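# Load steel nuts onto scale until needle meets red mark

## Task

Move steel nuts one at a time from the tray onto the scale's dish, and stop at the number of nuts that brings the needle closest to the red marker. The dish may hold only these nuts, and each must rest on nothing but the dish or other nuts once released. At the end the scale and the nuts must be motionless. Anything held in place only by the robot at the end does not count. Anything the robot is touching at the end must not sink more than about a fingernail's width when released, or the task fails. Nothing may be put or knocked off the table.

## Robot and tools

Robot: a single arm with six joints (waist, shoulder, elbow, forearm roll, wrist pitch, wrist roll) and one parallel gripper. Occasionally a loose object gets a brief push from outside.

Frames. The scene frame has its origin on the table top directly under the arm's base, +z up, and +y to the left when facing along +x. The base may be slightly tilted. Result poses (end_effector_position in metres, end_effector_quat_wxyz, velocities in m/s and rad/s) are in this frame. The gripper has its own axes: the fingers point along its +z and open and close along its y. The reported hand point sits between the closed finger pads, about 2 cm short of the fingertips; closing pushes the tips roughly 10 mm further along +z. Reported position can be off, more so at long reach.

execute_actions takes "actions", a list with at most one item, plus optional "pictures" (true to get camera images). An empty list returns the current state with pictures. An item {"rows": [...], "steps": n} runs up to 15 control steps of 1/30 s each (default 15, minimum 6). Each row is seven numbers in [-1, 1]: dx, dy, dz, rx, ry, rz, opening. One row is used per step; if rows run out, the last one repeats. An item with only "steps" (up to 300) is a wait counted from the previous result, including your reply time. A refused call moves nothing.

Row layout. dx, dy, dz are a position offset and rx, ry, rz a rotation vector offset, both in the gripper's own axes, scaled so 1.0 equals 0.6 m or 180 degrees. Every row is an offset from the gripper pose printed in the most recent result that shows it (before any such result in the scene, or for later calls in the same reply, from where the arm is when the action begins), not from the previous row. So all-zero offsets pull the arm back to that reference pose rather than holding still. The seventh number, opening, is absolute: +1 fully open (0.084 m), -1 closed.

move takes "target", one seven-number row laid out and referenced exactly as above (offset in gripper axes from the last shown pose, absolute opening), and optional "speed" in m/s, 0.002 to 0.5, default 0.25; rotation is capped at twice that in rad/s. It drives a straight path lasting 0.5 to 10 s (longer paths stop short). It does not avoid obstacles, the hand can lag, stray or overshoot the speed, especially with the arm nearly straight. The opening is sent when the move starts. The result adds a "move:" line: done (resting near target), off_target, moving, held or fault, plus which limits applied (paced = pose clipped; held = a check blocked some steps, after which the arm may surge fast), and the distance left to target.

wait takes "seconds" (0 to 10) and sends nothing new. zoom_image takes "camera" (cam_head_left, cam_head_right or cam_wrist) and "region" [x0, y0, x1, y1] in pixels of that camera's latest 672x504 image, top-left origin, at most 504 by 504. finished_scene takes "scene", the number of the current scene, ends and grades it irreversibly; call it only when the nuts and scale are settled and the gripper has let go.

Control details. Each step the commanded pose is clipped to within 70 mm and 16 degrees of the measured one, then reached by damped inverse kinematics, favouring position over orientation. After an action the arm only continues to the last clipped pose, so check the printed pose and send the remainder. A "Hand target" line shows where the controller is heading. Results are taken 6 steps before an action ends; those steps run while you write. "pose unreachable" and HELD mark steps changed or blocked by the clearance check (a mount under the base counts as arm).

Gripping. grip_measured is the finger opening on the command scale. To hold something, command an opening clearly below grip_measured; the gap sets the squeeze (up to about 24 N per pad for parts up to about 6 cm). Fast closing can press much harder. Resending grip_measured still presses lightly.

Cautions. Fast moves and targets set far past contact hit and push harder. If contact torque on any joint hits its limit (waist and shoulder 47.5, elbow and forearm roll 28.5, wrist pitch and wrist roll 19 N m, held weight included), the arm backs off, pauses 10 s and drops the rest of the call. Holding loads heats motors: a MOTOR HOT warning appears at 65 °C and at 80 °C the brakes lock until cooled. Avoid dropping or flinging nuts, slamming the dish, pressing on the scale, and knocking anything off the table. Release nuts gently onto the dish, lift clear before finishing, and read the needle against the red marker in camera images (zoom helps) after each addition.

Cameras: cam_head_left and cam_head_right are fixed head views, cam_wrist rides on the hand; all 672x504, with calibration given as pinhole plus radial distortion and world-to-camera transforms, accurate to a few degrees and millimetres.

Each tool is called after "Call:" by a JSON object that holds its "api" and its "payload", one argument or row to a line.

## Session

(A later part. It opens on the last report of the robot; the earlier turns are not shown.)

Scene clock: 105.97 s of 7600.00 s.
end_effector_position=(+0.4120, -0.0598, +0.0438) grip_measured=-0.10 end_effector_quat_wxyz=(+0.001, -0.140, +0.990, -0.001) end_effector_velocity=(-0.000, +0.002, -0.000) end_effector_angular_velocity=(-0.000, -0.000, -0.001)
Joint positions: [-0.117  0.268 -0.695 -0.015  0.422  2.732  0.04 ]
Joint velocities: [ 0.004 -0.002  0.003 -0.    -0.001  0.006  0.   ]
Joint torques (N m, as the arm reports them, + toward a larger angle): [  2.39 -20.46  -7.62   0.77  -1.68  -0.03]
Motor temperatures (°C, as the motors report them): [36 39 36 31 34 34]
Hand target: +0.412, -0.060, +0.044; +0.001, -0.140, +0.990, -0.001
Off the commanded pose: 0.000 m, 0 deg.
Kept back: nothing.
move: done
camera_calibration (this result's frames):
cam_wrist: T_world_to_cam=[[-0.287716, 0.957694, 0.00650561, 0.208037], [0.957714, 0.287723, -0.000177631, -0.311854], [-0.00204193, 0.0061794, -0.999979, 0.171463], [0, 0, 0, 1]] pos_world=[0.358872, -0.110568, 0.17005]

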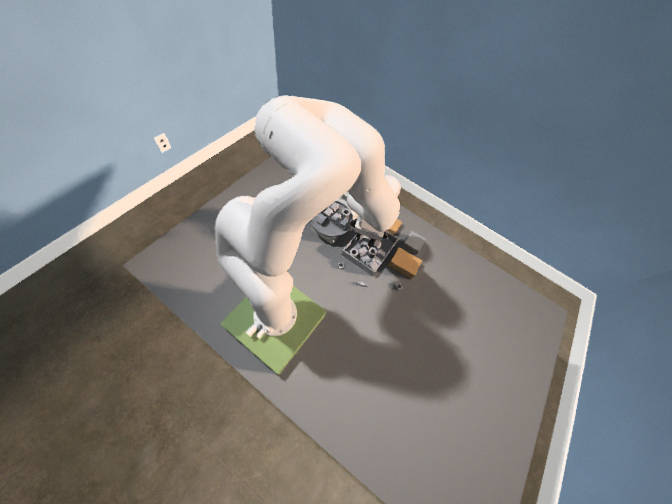

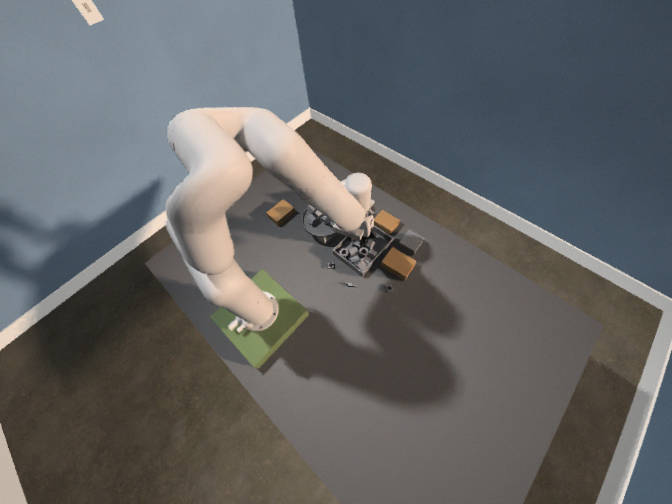

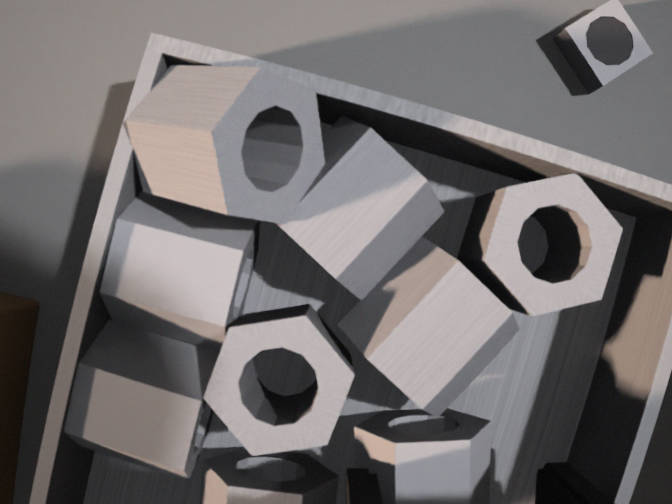

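Call:
{"api": "execute_actions", "payload": {
  "actions": [
    {"rows": [[0,0,0,0,0,0,-0.11],[0,0,0,0,0,0,-0.14],[0,0,0,0,0,0,-0.17],[0,0.001,0,0,0,0,-0.2],[0,0.002,0,0,0,0,-0.21],[0,0.003,0,0,0,0,-0.21],[0,0.004,0,0,0,0,-0.21],[0,0.0045,0,0,0,0,-0.21]], "steps": 15}
  ]
}}

Call:
{"api": "move", "payload": {
  "target": [0, -0.0065, 0, 0, 0, 0, -0.13],
  "speed": 0.03
}}

Scene clock: 106.77 s of 7600.00 s.
end_effector_position=(+0.4117, -0.0583, +0.0439) grip_measured=-0.22 end_effector_quat_wxyz=(+0.001, -0.140, +0.990, -0.001) end_effector_velocity=(-0.003, +0.011, +0.000) end_effector_angular_velocity=(-0.000, -0.002, -0.001)
Joint positions: [-0.113  0.267 -0.693 -0.015  0.422  2.735  0.034]
Joint velocities: [ 0.024 -0.011  0.018 -0.    -0.008  0.026 -0.002]
Joint torques (N m, as the arm reports them, + toward a larger angle): [  0.63 -19.66  -7.28   0.73  -1.71   0.06]
Motor temperatures (°C, as the motors report them): [36 39 36 31 34 34]
Steps of this call (steps 1 to 15: nothing new was sent; steps 16 to 24: the first 9 steps of this action). Readings (end_effector_position):
16: (+0.4119, -0.0595, +0.0438)
17: (+0.4119, -0.0595, +0.0438)
19: (+0.4119, -0.0595, +0.0438)
23: (+0.4118, -0.0587, +0.0439)
24: the state above

Scene clock: 107.70 s of 7600.00 s.
end_effector_position=(+0.4124, -0.0610, +0.0438) grip_measured=-0.14 end_effector_quat_wxyz=(+0.001, -0.140, +0.990, -0.001) end_effector_velocity=(+0.002, -0.002, +0.001) end_effector_angular_velocity=(-0.000, -0.003, -0.000)
Joint positions: [-0.119  0.269 -0.697 -0.015  0.423  2.729  0.038]
Joint velocities: [-0.003  0.001 -0.004  0.001  0.    -0.003  0.   ]
Joint torques (N m, as the arm reports them, + toward a larger angle): [  0.48 -20.27  -8.12   0.45  -1.95  -0.19]
Motor temperatures (°C, as the motors report them): [36 39 36 31 34 34]
Hand target: +0.413, -0.061, +0.044; +0.001, -0.140, +0.990, -0.001
Off your previous action's commanded pose: 0.000 m, 0 deg at its last step (step 6 of this call).
Off the commanded pose: 0.000 m, 0 deg.
Kept back: nothing.
move: done
camera_calibration (this result's frames):
cam_wrist: T_world_to_cam=[[-0.287704, 0.957698, 0.0063982, 0.209268], [0.957718, 0.28771, 0.0000688085, -0.311941], [-0.00177493, 0.00614746, -0.99998, 0.17143], [0, 0, 0, 1]] pos_world=[0.359263, -0.111721, 0.170109]

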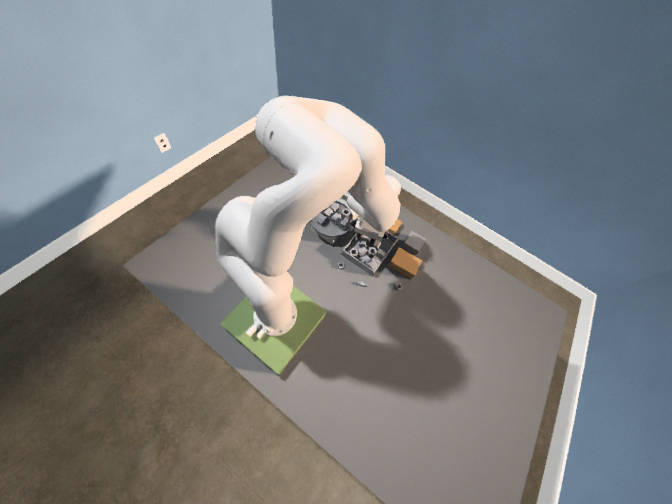

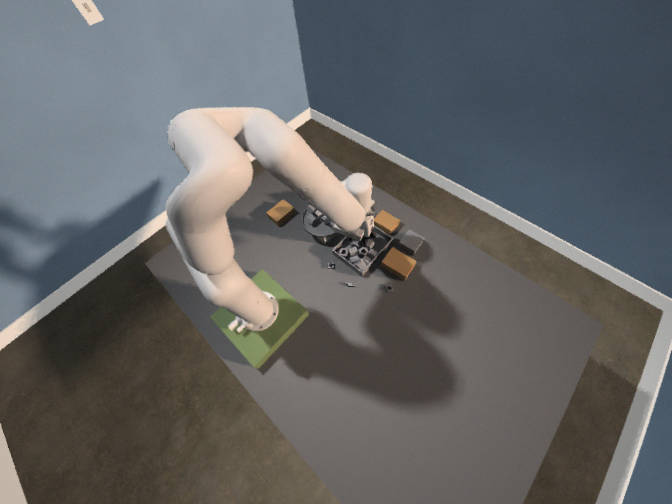

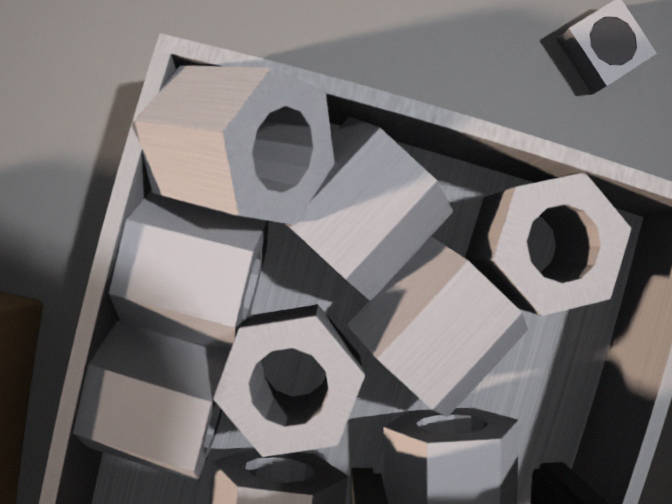

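Call:
{"api": "move", "payload": {
  "target": [0, 0.001, 0.018, 0, 0, 0, -0.13],
  "speed": 0.03
}}

Scene clock: 108.70 s of 7600.00 s.
end_effector_position=(+0.4123, -0.0604, +0.0332) grip_measured=-0.14 end_effector_quat_wxyz=(+0.001, -0.140, +0.990, -0.001) end_effector_velocity=(+0.001, -0.000, -0.001) end_effector_angular_velocity=(-0.001, -0.004, +0.003)
Joint positions: [-0.118  0.302 -0.699 -0.016  0.393  2.731  0.038]
Joint velocities: [ 0.     0.006 -0.002 -0.002 -0.007 -0.001  0.   ]
Joint torques (N m, as the arm reports them, + toward a larger angle): [  0.55 -21.1   -7.95   0.56  -1.95  -0.05]
Motor temperatures (°C, as the motors report them): [36 39 36 31 34 34]
Hand target: +0.412, -0.060, +0.033; +0.001, -0.140, +0.990, -0.001
Off the commanded pose: 0.000 m, 0 deg.
Kept back: nothing.
move: done
camera_calibration (this result's frames):
cam_wrist: T_world_to_cam=[[-0.287829, 0.95766, 0.00647228, 0.208736], [0.95768, 0.287835, 0.0000623476, -0.311961], [-0.00180324, 0.00621631, -0.999979, 0.160839], [0, 0, 0, 1]] pos_world=[0.359129, -0.111104, 0.159504]

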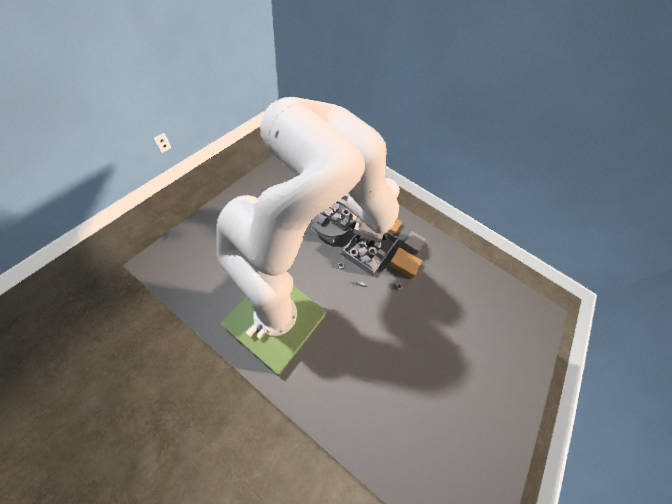

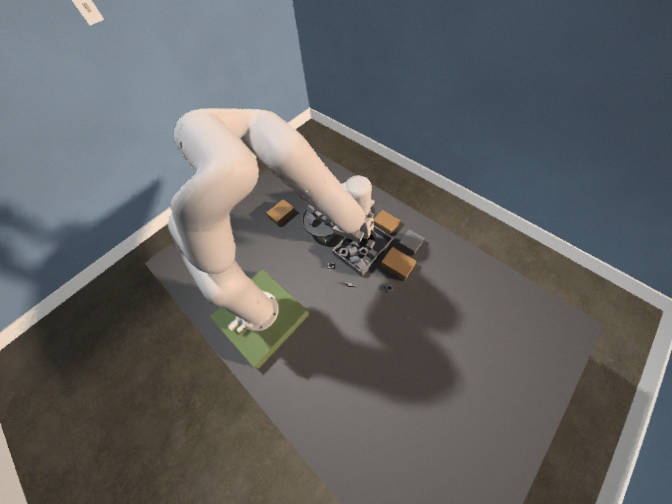

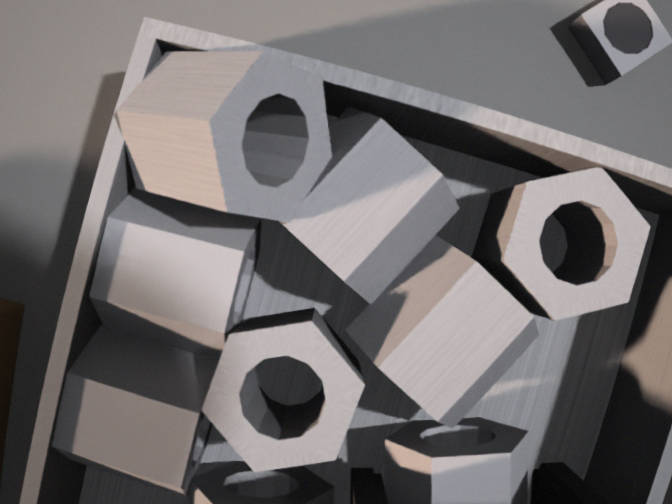

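Call:
{"api": "execute_actions", "payload": {
  "actions": [
    {"rows": [[0,0,0,0,0,0,-0.18],[0,0,0,0,0,0,-0.23],[0,0,0,0,0,0,-0.28],[0,0,0,0,0,0,-0.34],[0,0,0,0,0,0,-0.42],[0,0,0,0,0,0,-0.52],[0,0,0,0,0,0,-0.62],[0,0,0,0,0,0,-0.72]], "steps": 13}
  ]
}}

Call:
{"api": "move", "payload": {
  "target": [0, 0, -0.155, 0, 0, 0.089, -0.72],
  "speed": 0.35
}}

Call:
{"api": "move", "payload": {
  "target": [0.097, 0.198, 0, 0, 0, 0, -0.72],
  "speed": 0.35
}}

Scene clock: 109.27 s of 7600.00 s.
end_effector_position=(+0.4123, -0.0604, +0.0332) grip_measured=-0.26 end_effector_quat_wxyz=(+0.001, -0.140, +0.990, -0.001) end_effector_velocity=(+0.000, -0.000, -0.000) end_effector_angular_velocity=(-0.001, -0.000, +0.001)
Joint positions: [-0.118  0.302 -0.699 -0.016  0.393  2.731  0.033]
Joint velocities: [ 0.     0.    -0.    -0.002 -0.     0.001 -0.   ]
Joint torques (N m, as the arm reports them, + toward a larger angle): [  0.96 -20.78  -7.74   0.52  -2.01  -0.07]
Motor temperatures (°C, as the motors report them): [36 39 36 31 34 34]
Steps of this call (steps 1 to 10: nothing new was sent; steps 11 to 17: the first 7 steps of this action). Readings (end_effector_position):
11: (+0.4124, -0.0604, +0.0331)
12: (+0.4123, -0.0604, +0.0331)
14: (+0.4123, -0.0605, +0.0332)
17: the state above

Scene clock: 110.50 s of 7600.00 s.
end_effector_position=(+0.4117, -0.0605, +0.1255) grip_measured=-0.26 end_effector_quat_wxyz=(+0.000, -0.000, +1.000, -0.001) end_effector_velocity=(+0.001, +0.000, +0.004) end_effector_angular_velocity=(-0.002, -0.002, -0.006)
Joint positions: [-0.116  0.041 -0.713 -0.01   0.668  3.006  0.033]
Joint velocities: [ 0.001 -0.008 -0.005 -0.002  0.011  0.009  0.   ]
Joint torques (N m, as the arm reports them, + toward a larger angle): [  1.04 -19.17 -10.06   0.57  -2.07  -0.02]
Motor temperatures (°C, as the motors report them): [36 39 36 31 34 34]
Hand target: +0.412, -0.061, +0.126; +0.001, -0.000, +1.000, -0.001
Off your previous action's commanded pose: 0.000 m, 0 deg at its last step (step 6 of this call).
Off the commanded pose: 0.001 m, 0 deg.
Kept back: nothing.
move: done
camera_calibration (this result's frames):
cam_wrist: T_world_to_cam=[[-0.0125097, 0.999899, 0.00674397, 0.0972601], [0.999922, 0.0125132, -0.000470191, -0.345378], [-0.000554532, 0.00673756, -0.999977, 0.252587], [0, 0, 0, 1]] pos_world=[0.346708, -0.0946303, 0.251763]

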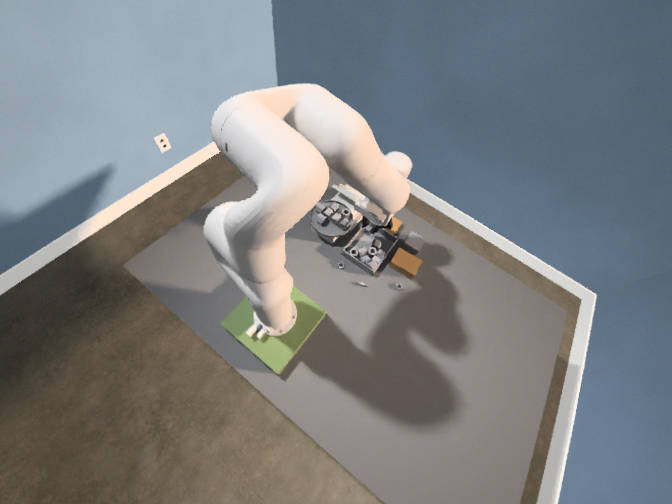

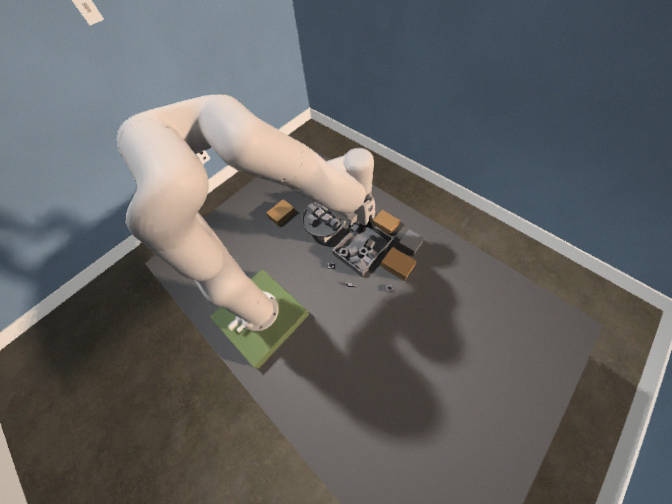

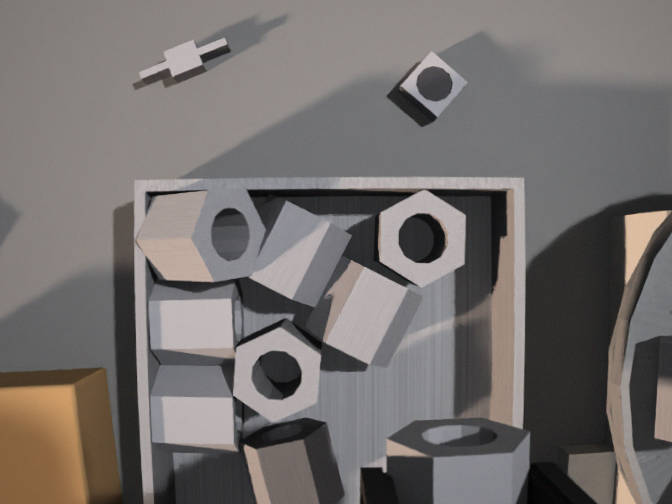

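Scene clock: 111.53 s of 7600.00 s.
end_effector_position=(+0.3540, +0.0578, +0.1252) grip_measured=-0.26 end_effector_quat_wxyz=(+0.001, -0.000, +1.000, -0.001) end_effector_velocity=(-0.001, +0.002, +0.001) end_effector_angular_velocity=(-0.003, -0.003, +0.002)
Joint positions: [ 0.193 -0.134 -0.508 -0.013  0.641  3.318  0.033]
Joint velocities: [ 0.008 -0.006  0.002 -0.005  0.002  0.01   0.   ]
Joint torques (N m, as the arm reports them, + toward a larger angle): [  0.9  -15.47  -9.95   0.51  -2.07  -0.05]
Motor temperatures (°C, as the motors report them): [36 39 36 31 34 34]
Hand target: +0.354, +0.058, +0.125; +0.001, -0.000, +1.000, -0.001
Off the commanded pose: 0.001 m, 0 deg.
Kept back: nothing.
move: done
camera_calibration (this result's frames):
cam_wrist: T_world_to_cam=[[-0.0121966, 0.999908, 0.0059553, -0.0217661], [0.999926, 0.0121979, -0.000190666, -0.289181], [-0.000263291, 0.00595253, -0.999982, 0.251426], [0, 0, 0, 1]] pos_world=[0.28896, 0.0237949, 0.251496]

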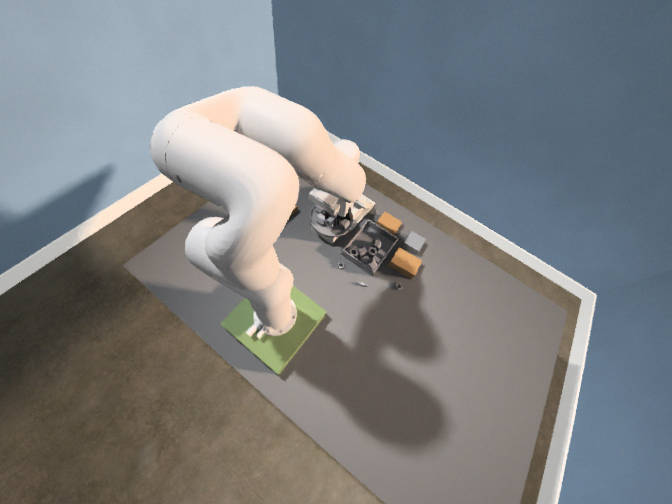

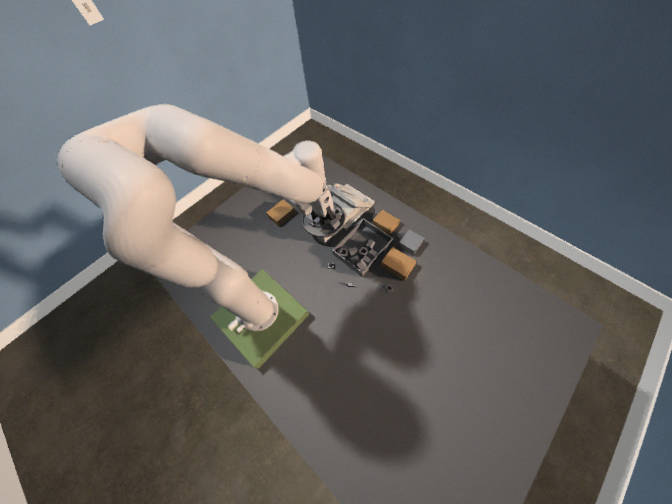

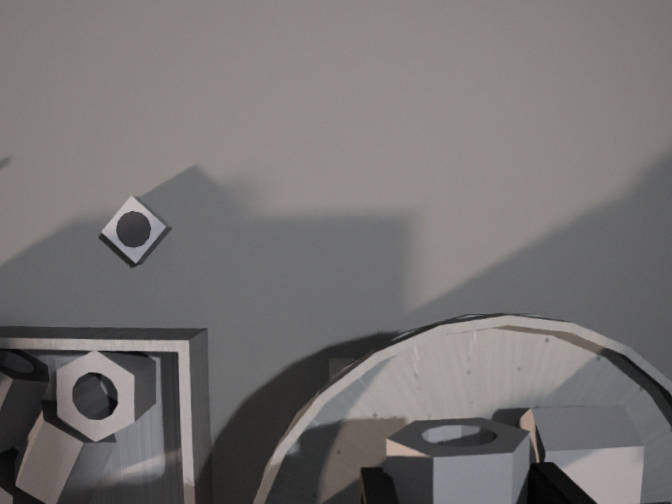

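Call:
{"api": "move", "payload": {
  "target": [0.001, -0.007, 0.058, 0, 0, 0, -0.72],
  "speed": 0.1
}}

Call:
{"api": "execute_actions", "payload": {
  "actions": [
    {"rows": [[0,0,0.001,0,0,0,-0.72],[0,0,0.002,0,0,0,-0.72],[0,0,0.003,0,0,0,-0.72],[0,0,0.0038,0,0,0,-0.72]], "steps": 15}
  ]
}}

Scene clock: 112.67 s of 7600.00 s.
end_effector_position=(+0.3536, +0.0537, +0.0908) grip_measured=-0.26 end_effector_quat_wxyz=(+0.001, -0.000, +1.000, -0.001) end_effector_velocity=(+0.001, -0.000, -0.002) end_effector_angular_velocity=(+0.001, -0.001, -0.002)
Joint positions: [ 0.181 -0.033 -0.485 -0.016  0.516  3.308  0.033]
Joint velocities: [-0.001  0.007 -0.     0.001 -0.008 -0.     0.   ]
Joint torques (N m, as the arm reports them, + toward a larger angle): [  0.57 -16.36  -9.05   0.54  -1.98   0.01]
Motor temperatures (°C, as the motors report them): [36 39 36 31 34 34]
Hand target: +0.353, +0.054, +0.090; +0.001, -0.000, +1.000, -0.001
Off the commanded pose: 0.000 m, 0 deg.
Kept back: nothing.
move: done
camera_calibration (this result's frames):
cam_wrist: T_world_to_cam=[[-0.0123682, 0.999904, 0.00628396, -0.0174419], [0.999923, 0.0123668, 0.000261798, -0.288755], [0.00018406, 0.00628672, -0.99998, 0.216883], [0, 0, 0, 1]] pos_world=[0.288478, 0.0196477, 0.217063]

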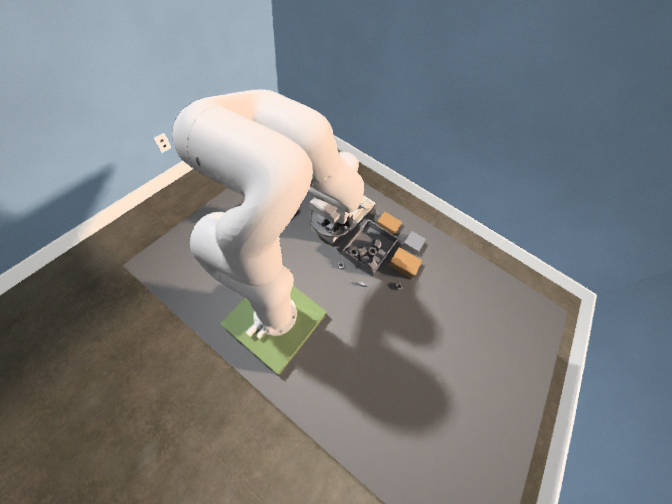

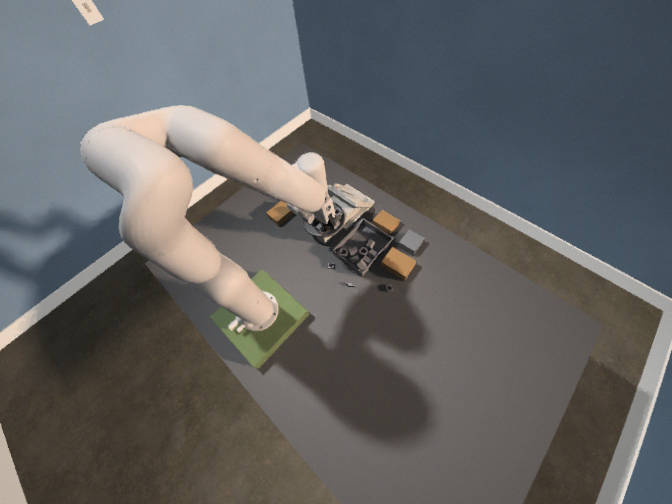

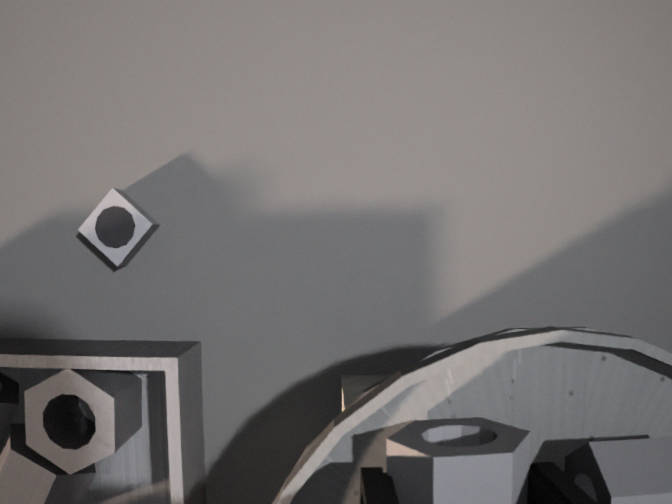

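Scene clock: 112.97 s of 7600.00 s.
end_effector_position=(+0.3536, +0.0537, +0.0889) grip_measured=-0.26 end_effector_quat_wxyz=(+0.001, -0.000, +1.000, -0.001) end_effector_velocity=(-0.000, -0.000, -0.004) end_effector_angular_velocity=(-0.001, +0.002, +0.002)
Joint positions: [ 0.18  -0.026 -0.485 -0.016  0.509  3.309  0.033]
Joint velocities: [-0.     0.012  0.001 -0.001 -0.011 -0.001  0.   ]
Joint torques (N m, as the arm reports them, + toward a larger angle): [  0.94 -15.86  -8.87   0.29  -1.99  -0.02]
Motor temperatures (°C, as the motors report them): [36 39 36 31 34 34]
Steps of this call (steps 1 to 9: the first 9 steps of this action). Readings (end_effector_position):
1: (+0.3536, +0.0537, +0.0907)
2: (+0.3536, +0.0537, +0.0906)
4: (+0.3537, +0.0538, +0.0902)
8: (+0.3536, +0.0537, +0.0890)
9: the state above

Call:
{"api": "execute_actions", "payload": {
  "actions": [
    {"rows": [[0,0,0.0015,0,0,0,-0.6],[0,0,0.0015,0,0,0,-0.45],[0,0,0.0015,0,0,0,-0.33],[0,0,0.0015,0,0,0,-0.24],[0,0,0.0015,0,0,0,-0.17],[0,0,0.0015,0,0,0,-0.11],[0,0,0.0015,0,0,0,-0.11],[0,0,0.0015,0,0,0,-0.11],[0,0,0.0015,0,0,0,-0.11],[0,0,-0.005,0,0,0,-0.11],[0,0,-0.016,0,0,0,-0.11],[0,0,-0.03,0,0,0,-0.11],[0,0,-0.042,0,0,0,-0.11],[0,0,-0.052,0,0,0,-0.11],[0,0,-0.058,0,0,0,-0.11]], "steps": 15}
  ]
}}

Call:
{"api": "move", "payload": {
  "target": [-0.3435, 0.09, -0.127, 0, 0, 0, -0.11],
  "speed": 0.4
}}

Call:
{"api": "zoom_image", "payload": {
  "camera": "cam_wrist",
  "region": [300, 250, 520, 430]
}}

Scene clock: 118.37 s of 7600.00 s.
end_effector_position=(+0.3537, +0.0537, +0.0880) grip_measured=-0.14 end_effector_quat_wxyz=(+0.001, -0.000, +1.000, -0.001) end_effector_velocity=(-0.001, -0.001, -0.002) end_effector_angular_velocity=(-0.001, +0.002, -0.000)
Joint positions: [ 0.18  -0.023 -0.484 -0.016  0.505  3.309  0.038]
Joint velocities: [-0.001  0.004  0.001 -0.001 -0.003  0.     0.013]
Joint torques (N m, as the arm reports them, + toward a larger angle): [  1.46 -16.1   -8.77   0.34  -1.78  -0.05]
Motor temperatures (°C, as the motors report them): [36 39 35 31 34 34]
Off your previous action's commanded pose: 0.000 m, 0 deg at its last step (step 6 of this call).
Steps of this call (steps 1 to 6: the last 6 steps of your previous action; steps 7 to 153: nothing new was sent; steps 154 to 162: the first 9 steps of this action). Readings (end_effector_position):
154: (+0.3536, +0.0537, +0.0885)
155: (+0.3536, +0.0537, +0.0884)
157: (+0.3536, +0.0537, +0.0882)
161: (+0.3537, +0.0537, +0.0880)
162: the state above

Scene clock: 120.37 s of 7600.00 s.
end_effector_position=(+0.5600, +0.1070, +0.1975) grip_measured=-0.12 end_effector_quat_wxyz=(+0.002, -0.000, +1.000, -0.001) end_effector_velocity=(+0.002, -0.000, +0.000) end_effector_angular_velocity=(-0.002, +0.007, -0.001)
Joint positions: [ 0.22   0.396 -1.43  -0.01   1.031  3.34   0.039]
Joint velocities: [-0.001  0.011 -0.019 -0.001  0.016  0.    -0.   ]
Joint torques (N m, as the arm reports them, + toward a larger angle): [  1.05 -27.64 -11.13   0.1   -1.76   0.04]
Motor temperatures (°C, as the motors report them): [36 39 36 31 34 34]
Hand target: +0.560, +0.107, +0.197; +0.002, -0.000, +1.000, -0.001
Off your previous action's commanded pose: 0.023 m, 0 deg at its last step (step 6 of this call).
Off the commanded pose: 0.001 m, 0 deg.
Kept back: nothing.
move: done; limits=paced
camera_calibration (this result's frames):
cam_wrist: T_world_to_cam=[[-0.0116248, 0.999916, 0.00578673, -0.0691222], [0.99993, 0.0116112, 0.00237309, -0.496207], [0.0023057, 0.00581391, -0.99998, 0.322092], [0, 0, 0, 1]] pos_world=[0.494626, 0.0730053, 0.323663]

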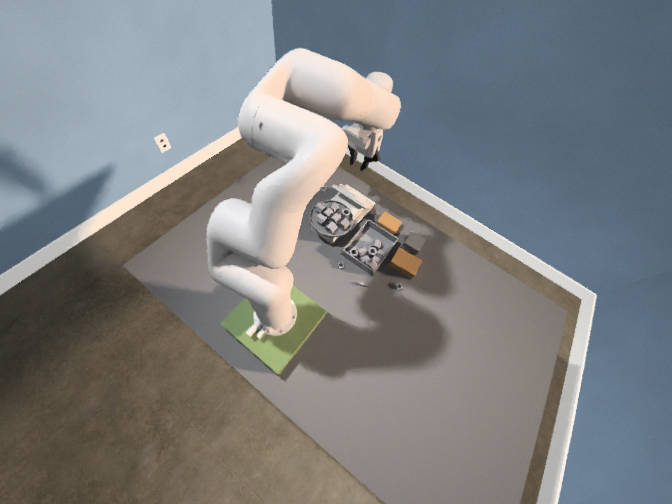

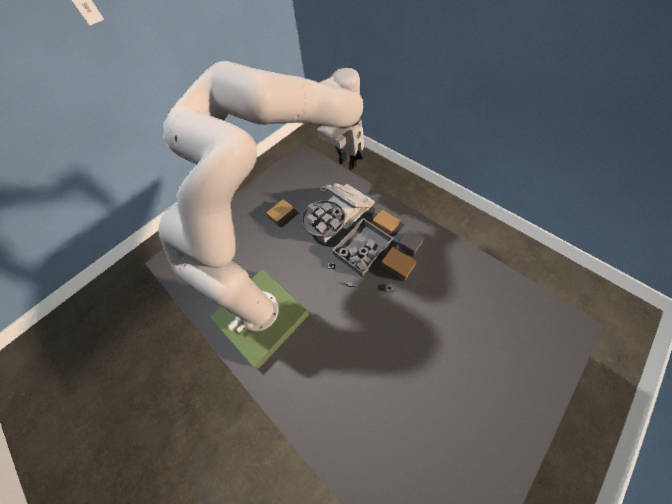

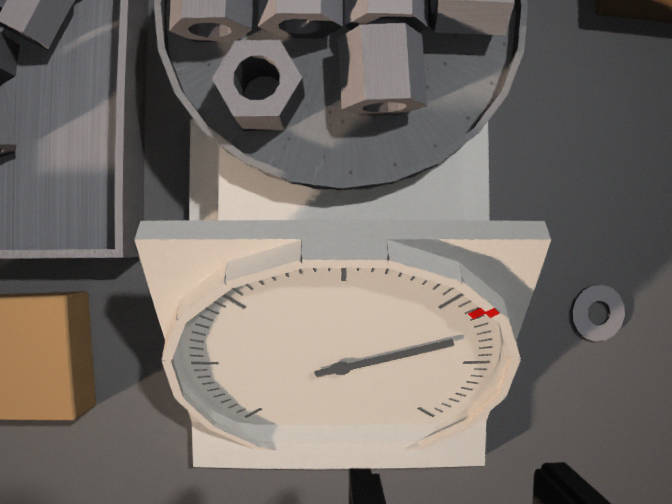

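Region (300, 250, 520, 430) of cam_wrist's 672x504 image, scaled by 2.291, with more detail than that image has; it fills the top 412 rows of this view, and the rest is white.

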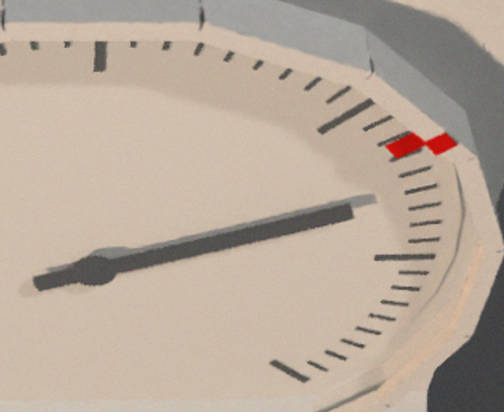

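Call:
{"api": "zoom_image", "payload": {
  "camera": "cam_wrist",
  "region": [440, 290, 510, 360]
}}

Call:
{"api": "zoom_image", "payload": {
  "camera": "cam_wrist",
  "region": [305, 335, 375, 405]
}}

Region (440, 290, 510, 360) of cam_wrist's 672x504 image, scaled by 7.200, with more detail than that image has.

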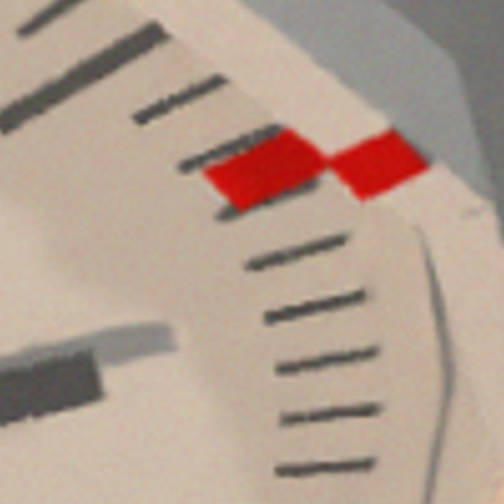

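Region (305, 335, 375, 405) of cam_wrist's 672x504 image, scaled by 7.200, with more detail than that image has.

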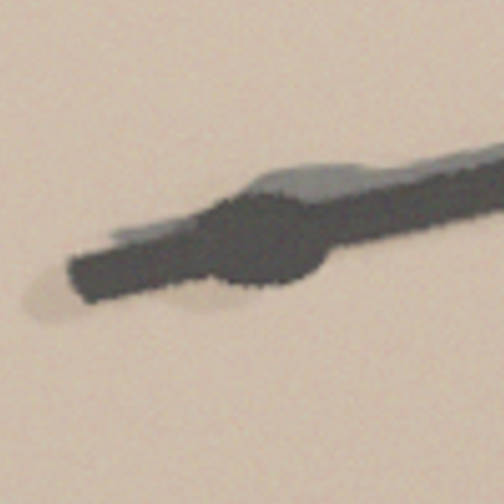

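Call:
{"api": "move", "payload": {
  "target": [0.025, 0.237, 0.089, 0, 0, -0.5, -0.11],
  "speed": 0.5
}}

Scene clock: 124.17 s of 7600.00 s.
end_effector_position=(+0.5459, +0.2489, +0.1442) grip_measured=-0.12 end_effector_quat_wxyz=(-0.001, +0.707, -0.707, +0.003) end_effector_velocity=(-0.000, +0.001, -0.001) end_effector_angular_velocity=(+0.002, +0.002, +0.010)
Joint positions: [ 0.459  0.567 -1.531 -0.013  0.961  2.011  0.039]
Joint velocities: [ 0.001  0.003 -0.003  0.003  0.001 -0.011 -0.   ]
Joint torques (N m, as the arm reports them, + toward a larger angle): [  1.07 -29.98 -11.17   0.45  -1.98   0.03]
Motor temperatures (°C, as the motors report them): [36 39 36 31 34 34]
Hand target: +0.546, +0.249, +0.144; -0.001, +0.707, -0.707, +0.003
Off the commanded pose: 0.001 m, 0 deg.
Kept back: nothing.
move: done
camera_calibration (this result's frames):
cam_wrist: T_world_to_cam=[[-0.999939, -0.0104752, 0.00342951, 0.580493], [-0.01049, 0.999936, -0.00431711, -0.177002], [-0.00338406, -0.00435283, -0.999985, 0.273569], [0, 0, 0, 1]] pos_world=[0.579526, 0.184263, 0.27081]

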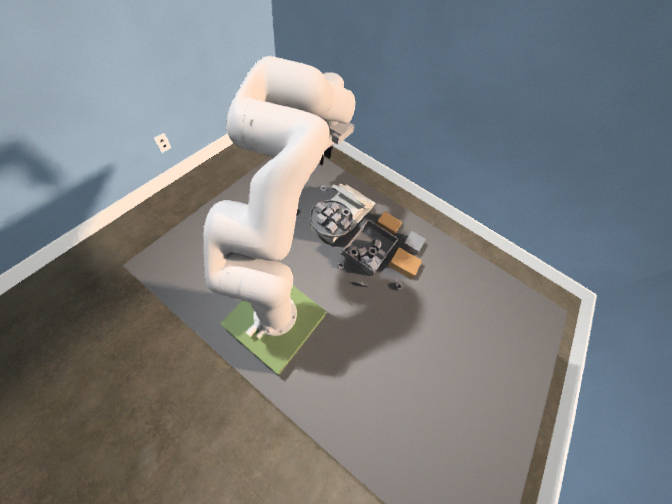

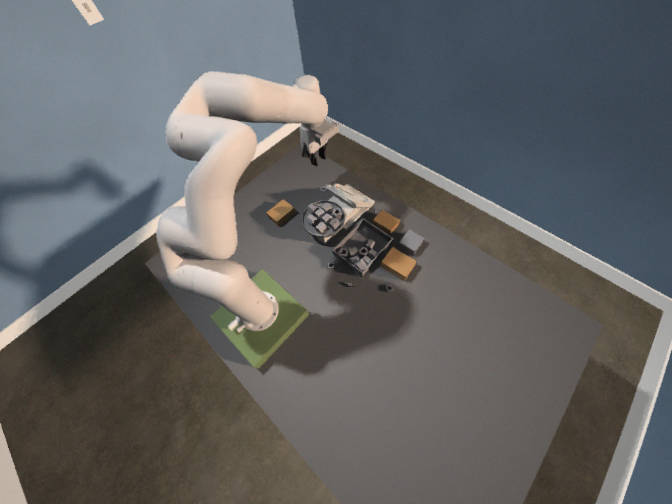

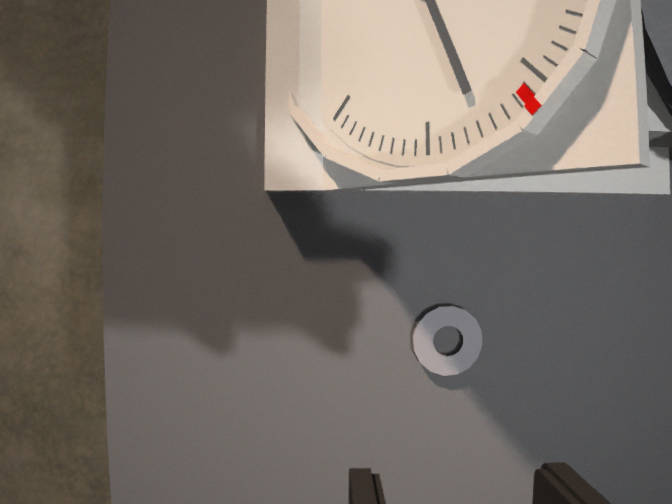

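Call:
{"api": "execute_actions", "payload": {
  "actions": []
}}

Call:
{"api": "zoom_image", "payload": {
  "camera": "cam_wrist",
  "region": [380, 0, 620, 200]
}}

Scene clock: 124.63 s of 7600.00 s.
end_effector_position=(+0.5458, +0.2491, +0.1440) grip_measured=-0.12 end_effector_quat_wxyz=(-0.001, +0.707, -0.707, +0.003) end_effector_velocity=(-0.000, -0.000, -0.001) end_effector_angular_velocity=(-0.000, +0.001, +0.001)
Joint positions: [ 0.459  0.567 -1.531 -0.012  0.961  2.01   0.039]
Joint velocities: [-0.     0.001  0.001  0.    -0.001 -0.001  0.   ]
Joint torques (N m, as the arm reports them, + toward a larger angle): [  1.24 -30.   -11.32   0.41  -1.85  -0.08]
Motor temperatures (°C, as the motors report them): [36 39 36 31 34 34]
Hand target: +0.546, +0.249, +0.144; -0.001, +0.707, -0.707, +0.003
Off the commanded pose: 0.001 m, 0 deg.
Kept back: nothing.
Steps of this call (steps 1 to 14: nothing new was sent). Readings (end_effector_position):
1: (+0.5459, +0.2489, +0.1441)
2: (+0.5459, +0.2489, +0.1441)
4: (+0.5459, +0.2490, +0.1441)
8: (+0.5459, +0.2490, +0.1440)
14: the state above
camera_calibration (this result's frames):
cam_wrist: T_world_to_cam=[[-0.999925, -0.01168, 0.00381, 0.58064], [-0.0116962, 0.999923, -0.00425436, -0.176529], [-0.00376002, -0.0042986, -0.999984, 0.273619], [0, 0, 0, 1]] pos_world=[0.579561, 0.184474, 0.270651]

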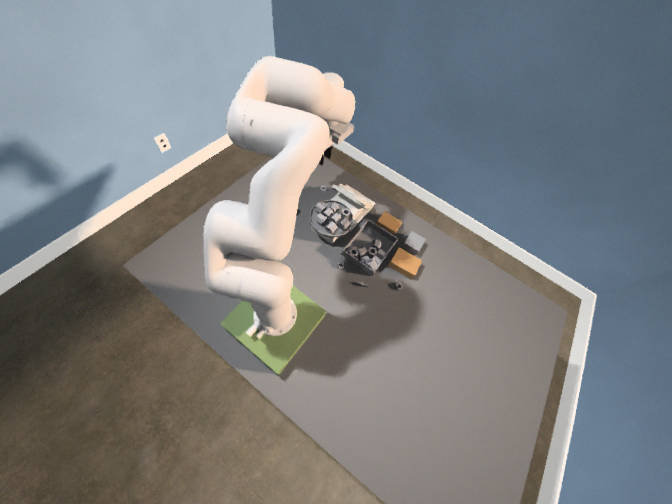

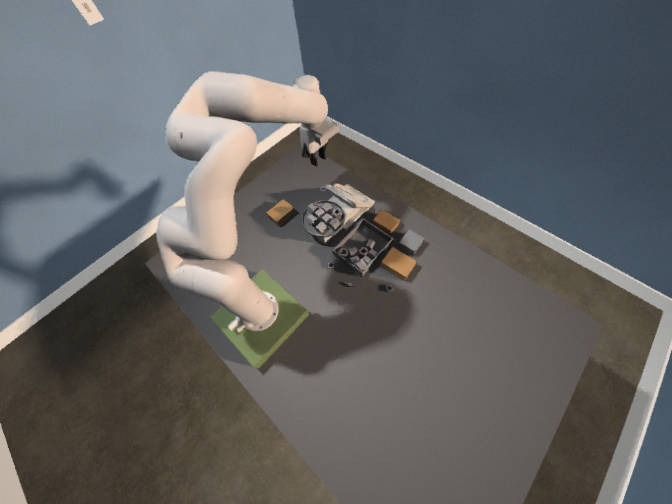

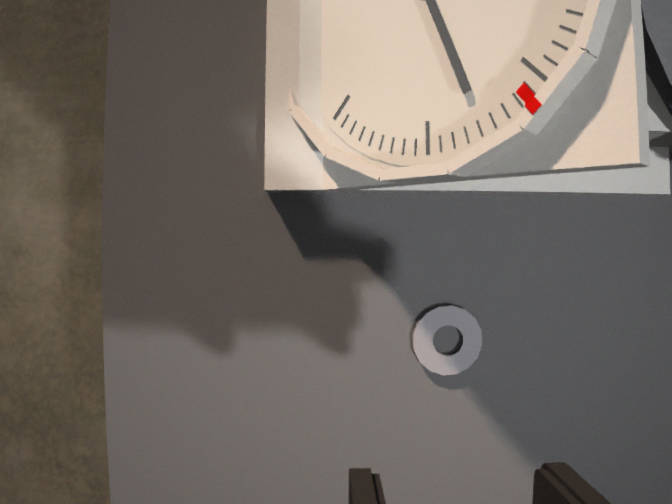

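Region (380, 0, 620, 200) of cam_wrist's 672x504 image, scaled by 2.100, with more detail than that image has.

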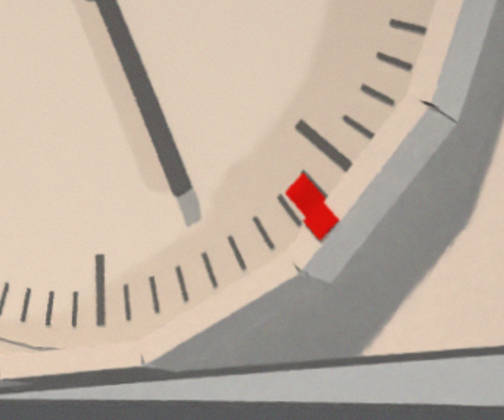

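Call:
{"api": "zoom_image", "payload": {
  "camera": "cam_wrist",
  "region": [480, 40, 580, 140]
}}

Region (480, 40, 580, 140) of cam_wrist's 672x504 image, scaled by 5.040, with more detail than that image has.

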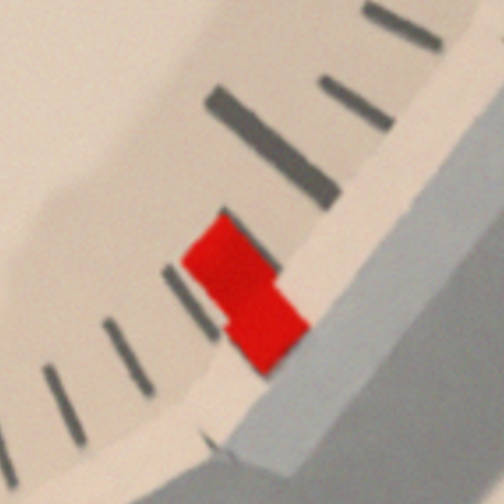

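Call:
{"api": "move", "payload": {
  "target": [0.3352, 0.2063, -0.01, 0, 0, 0.5, -0.1],
  "speed": 0.4
}}

Scene clock: 129.00 s of 7600.00 s.
end_effector_position=(+0.4212, +0.0488, +0.1495) grip_measured=-0.11 end_effector_quat_wxyz=(+0.002, -0.001, +1.000, -0.001) end_effector_velocity=(-0.001, -0.001, +0.000) end_effector_angular_velocity=(-0.002, -0.001, -0.009)
Joint positions: [ 0.146  0.012 -0.761 -0.011  0.744  3.268  0.039]
Joint velocities: [-0.002 -0.005  0.005 -0.003 -0.002  0.009  0.   ]
Joint torques (N m, as the arm reports them, + toward a larger angle): [  0.81 -18.64 -10.27   0.49  -1.96  -0.01]
Motor temperatures (°C, as the motors report them): [36 39 36 31 34 34]
Hand target: +0.421, +0.049, +0.150; +0.002, -0.000, +1.000, -0.001
Off the commanded pose: 0.001 m, 0 deg.
Kept back: nothing.
move: done
camera_calibration (this result's frames):
cam_wrist: T_world_to_cam=[[-0.0131239, 0.999892, 0.00658044, -0.0118053], [0.999912, 0.0131106, 0.00206144, -0.356655], [0.00197494, 0.00660691, -0.999976, 0.274818], [0, 0, 0, 1]] pos_world=[0.355926, 0.0146642, 0.275625]

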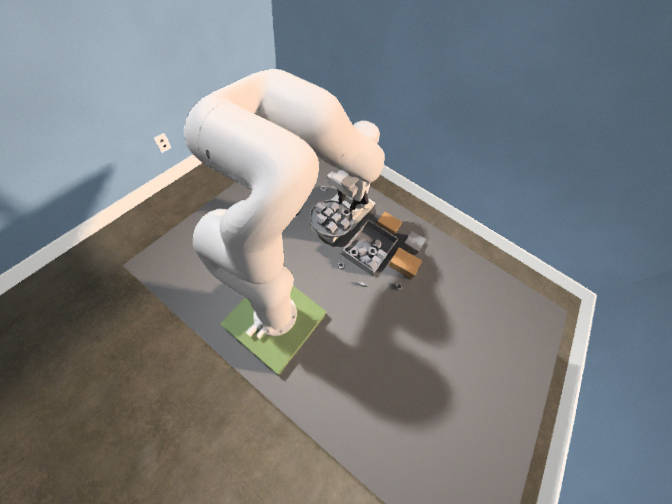

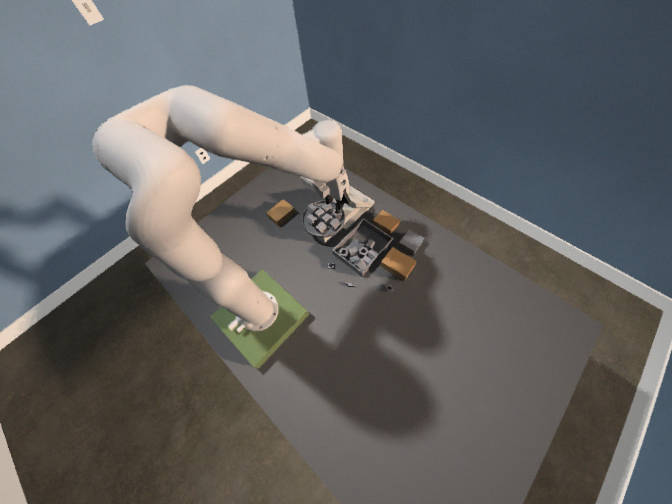

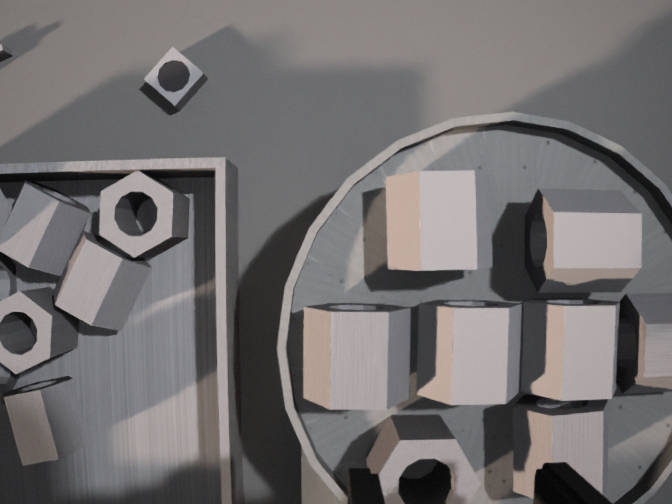

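Call:
{"api": "move", "payload": {
  "target": [-0.0013, -0.002, 0.0917, 0, 0, 0, -0.1],
  "speed": 0.08
}}

Scene clock: 130.63 s of 7600.00 s.
end_effector_position=(+0.4224, +0.0478, +0.0949) grip_measured=-0.11 end_effector_quat_wxyz=(+0.002, -0.001, +1.000, -0.001) end_effector_velocity=(-0.001, +0.000, -0.003) end_effector_angular_velocity=(+0.000, +0.002, -0.000)
Joint positions: [ 0.142  0.145 -0.73  -0.013  0.58   3.266  0.039]
Joint velocities: [ 0.001  0.006  0.002  0.001 -0.005  0.    -0.   ]
Joint torques (N m, as the arm reports them, + toward a larger angle): [  1.04 -19.73  -9.38   0.22  -1.9   -0.03]
Motor temperatures (°C, as the motors report them): [36 39 36 31 34 34]
Hand target: +0.422, +0.048, +0.095; +0.002, -0.001, +1.000, -0.001
Off the commanded pose: 0.001 m, 0 deg.
Kept back: nothing.
move: done
camera_calibration (this result's frames):
cam_wrist: T_world_to_cam=[[-0.0133501, 0.999887, 0.00693066, -0.0102832], [0.999908, 0.0133322, 0.00262287, -0.35773], [0.00253018, 0.00696504, -0.999973, 0.220029], [0, 0, 0, 1]] pos_world=[0.357003, 0.0135189, 0.221033]

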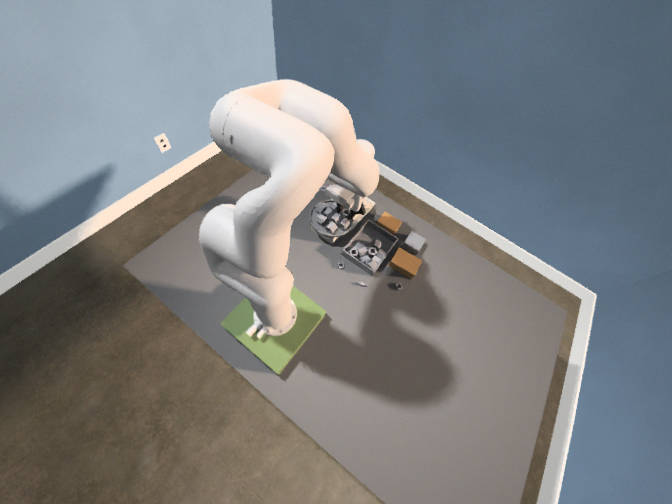

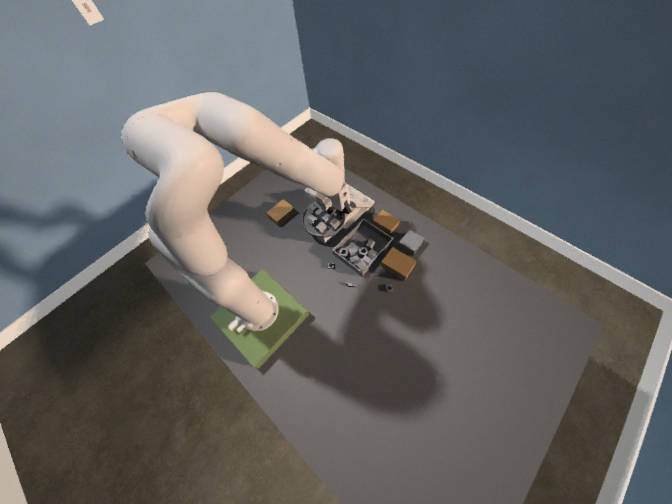

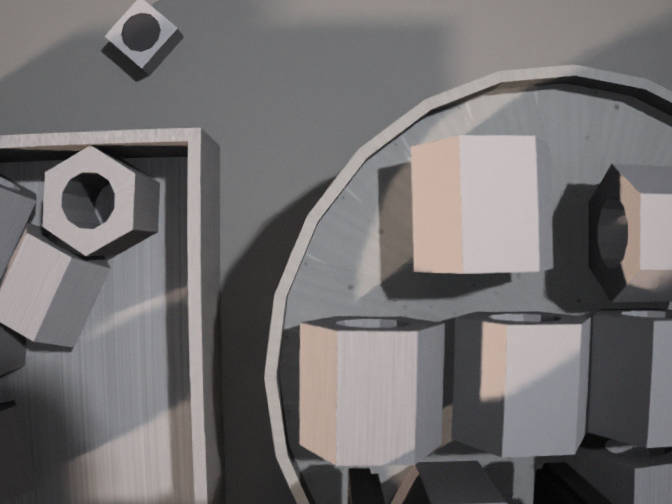

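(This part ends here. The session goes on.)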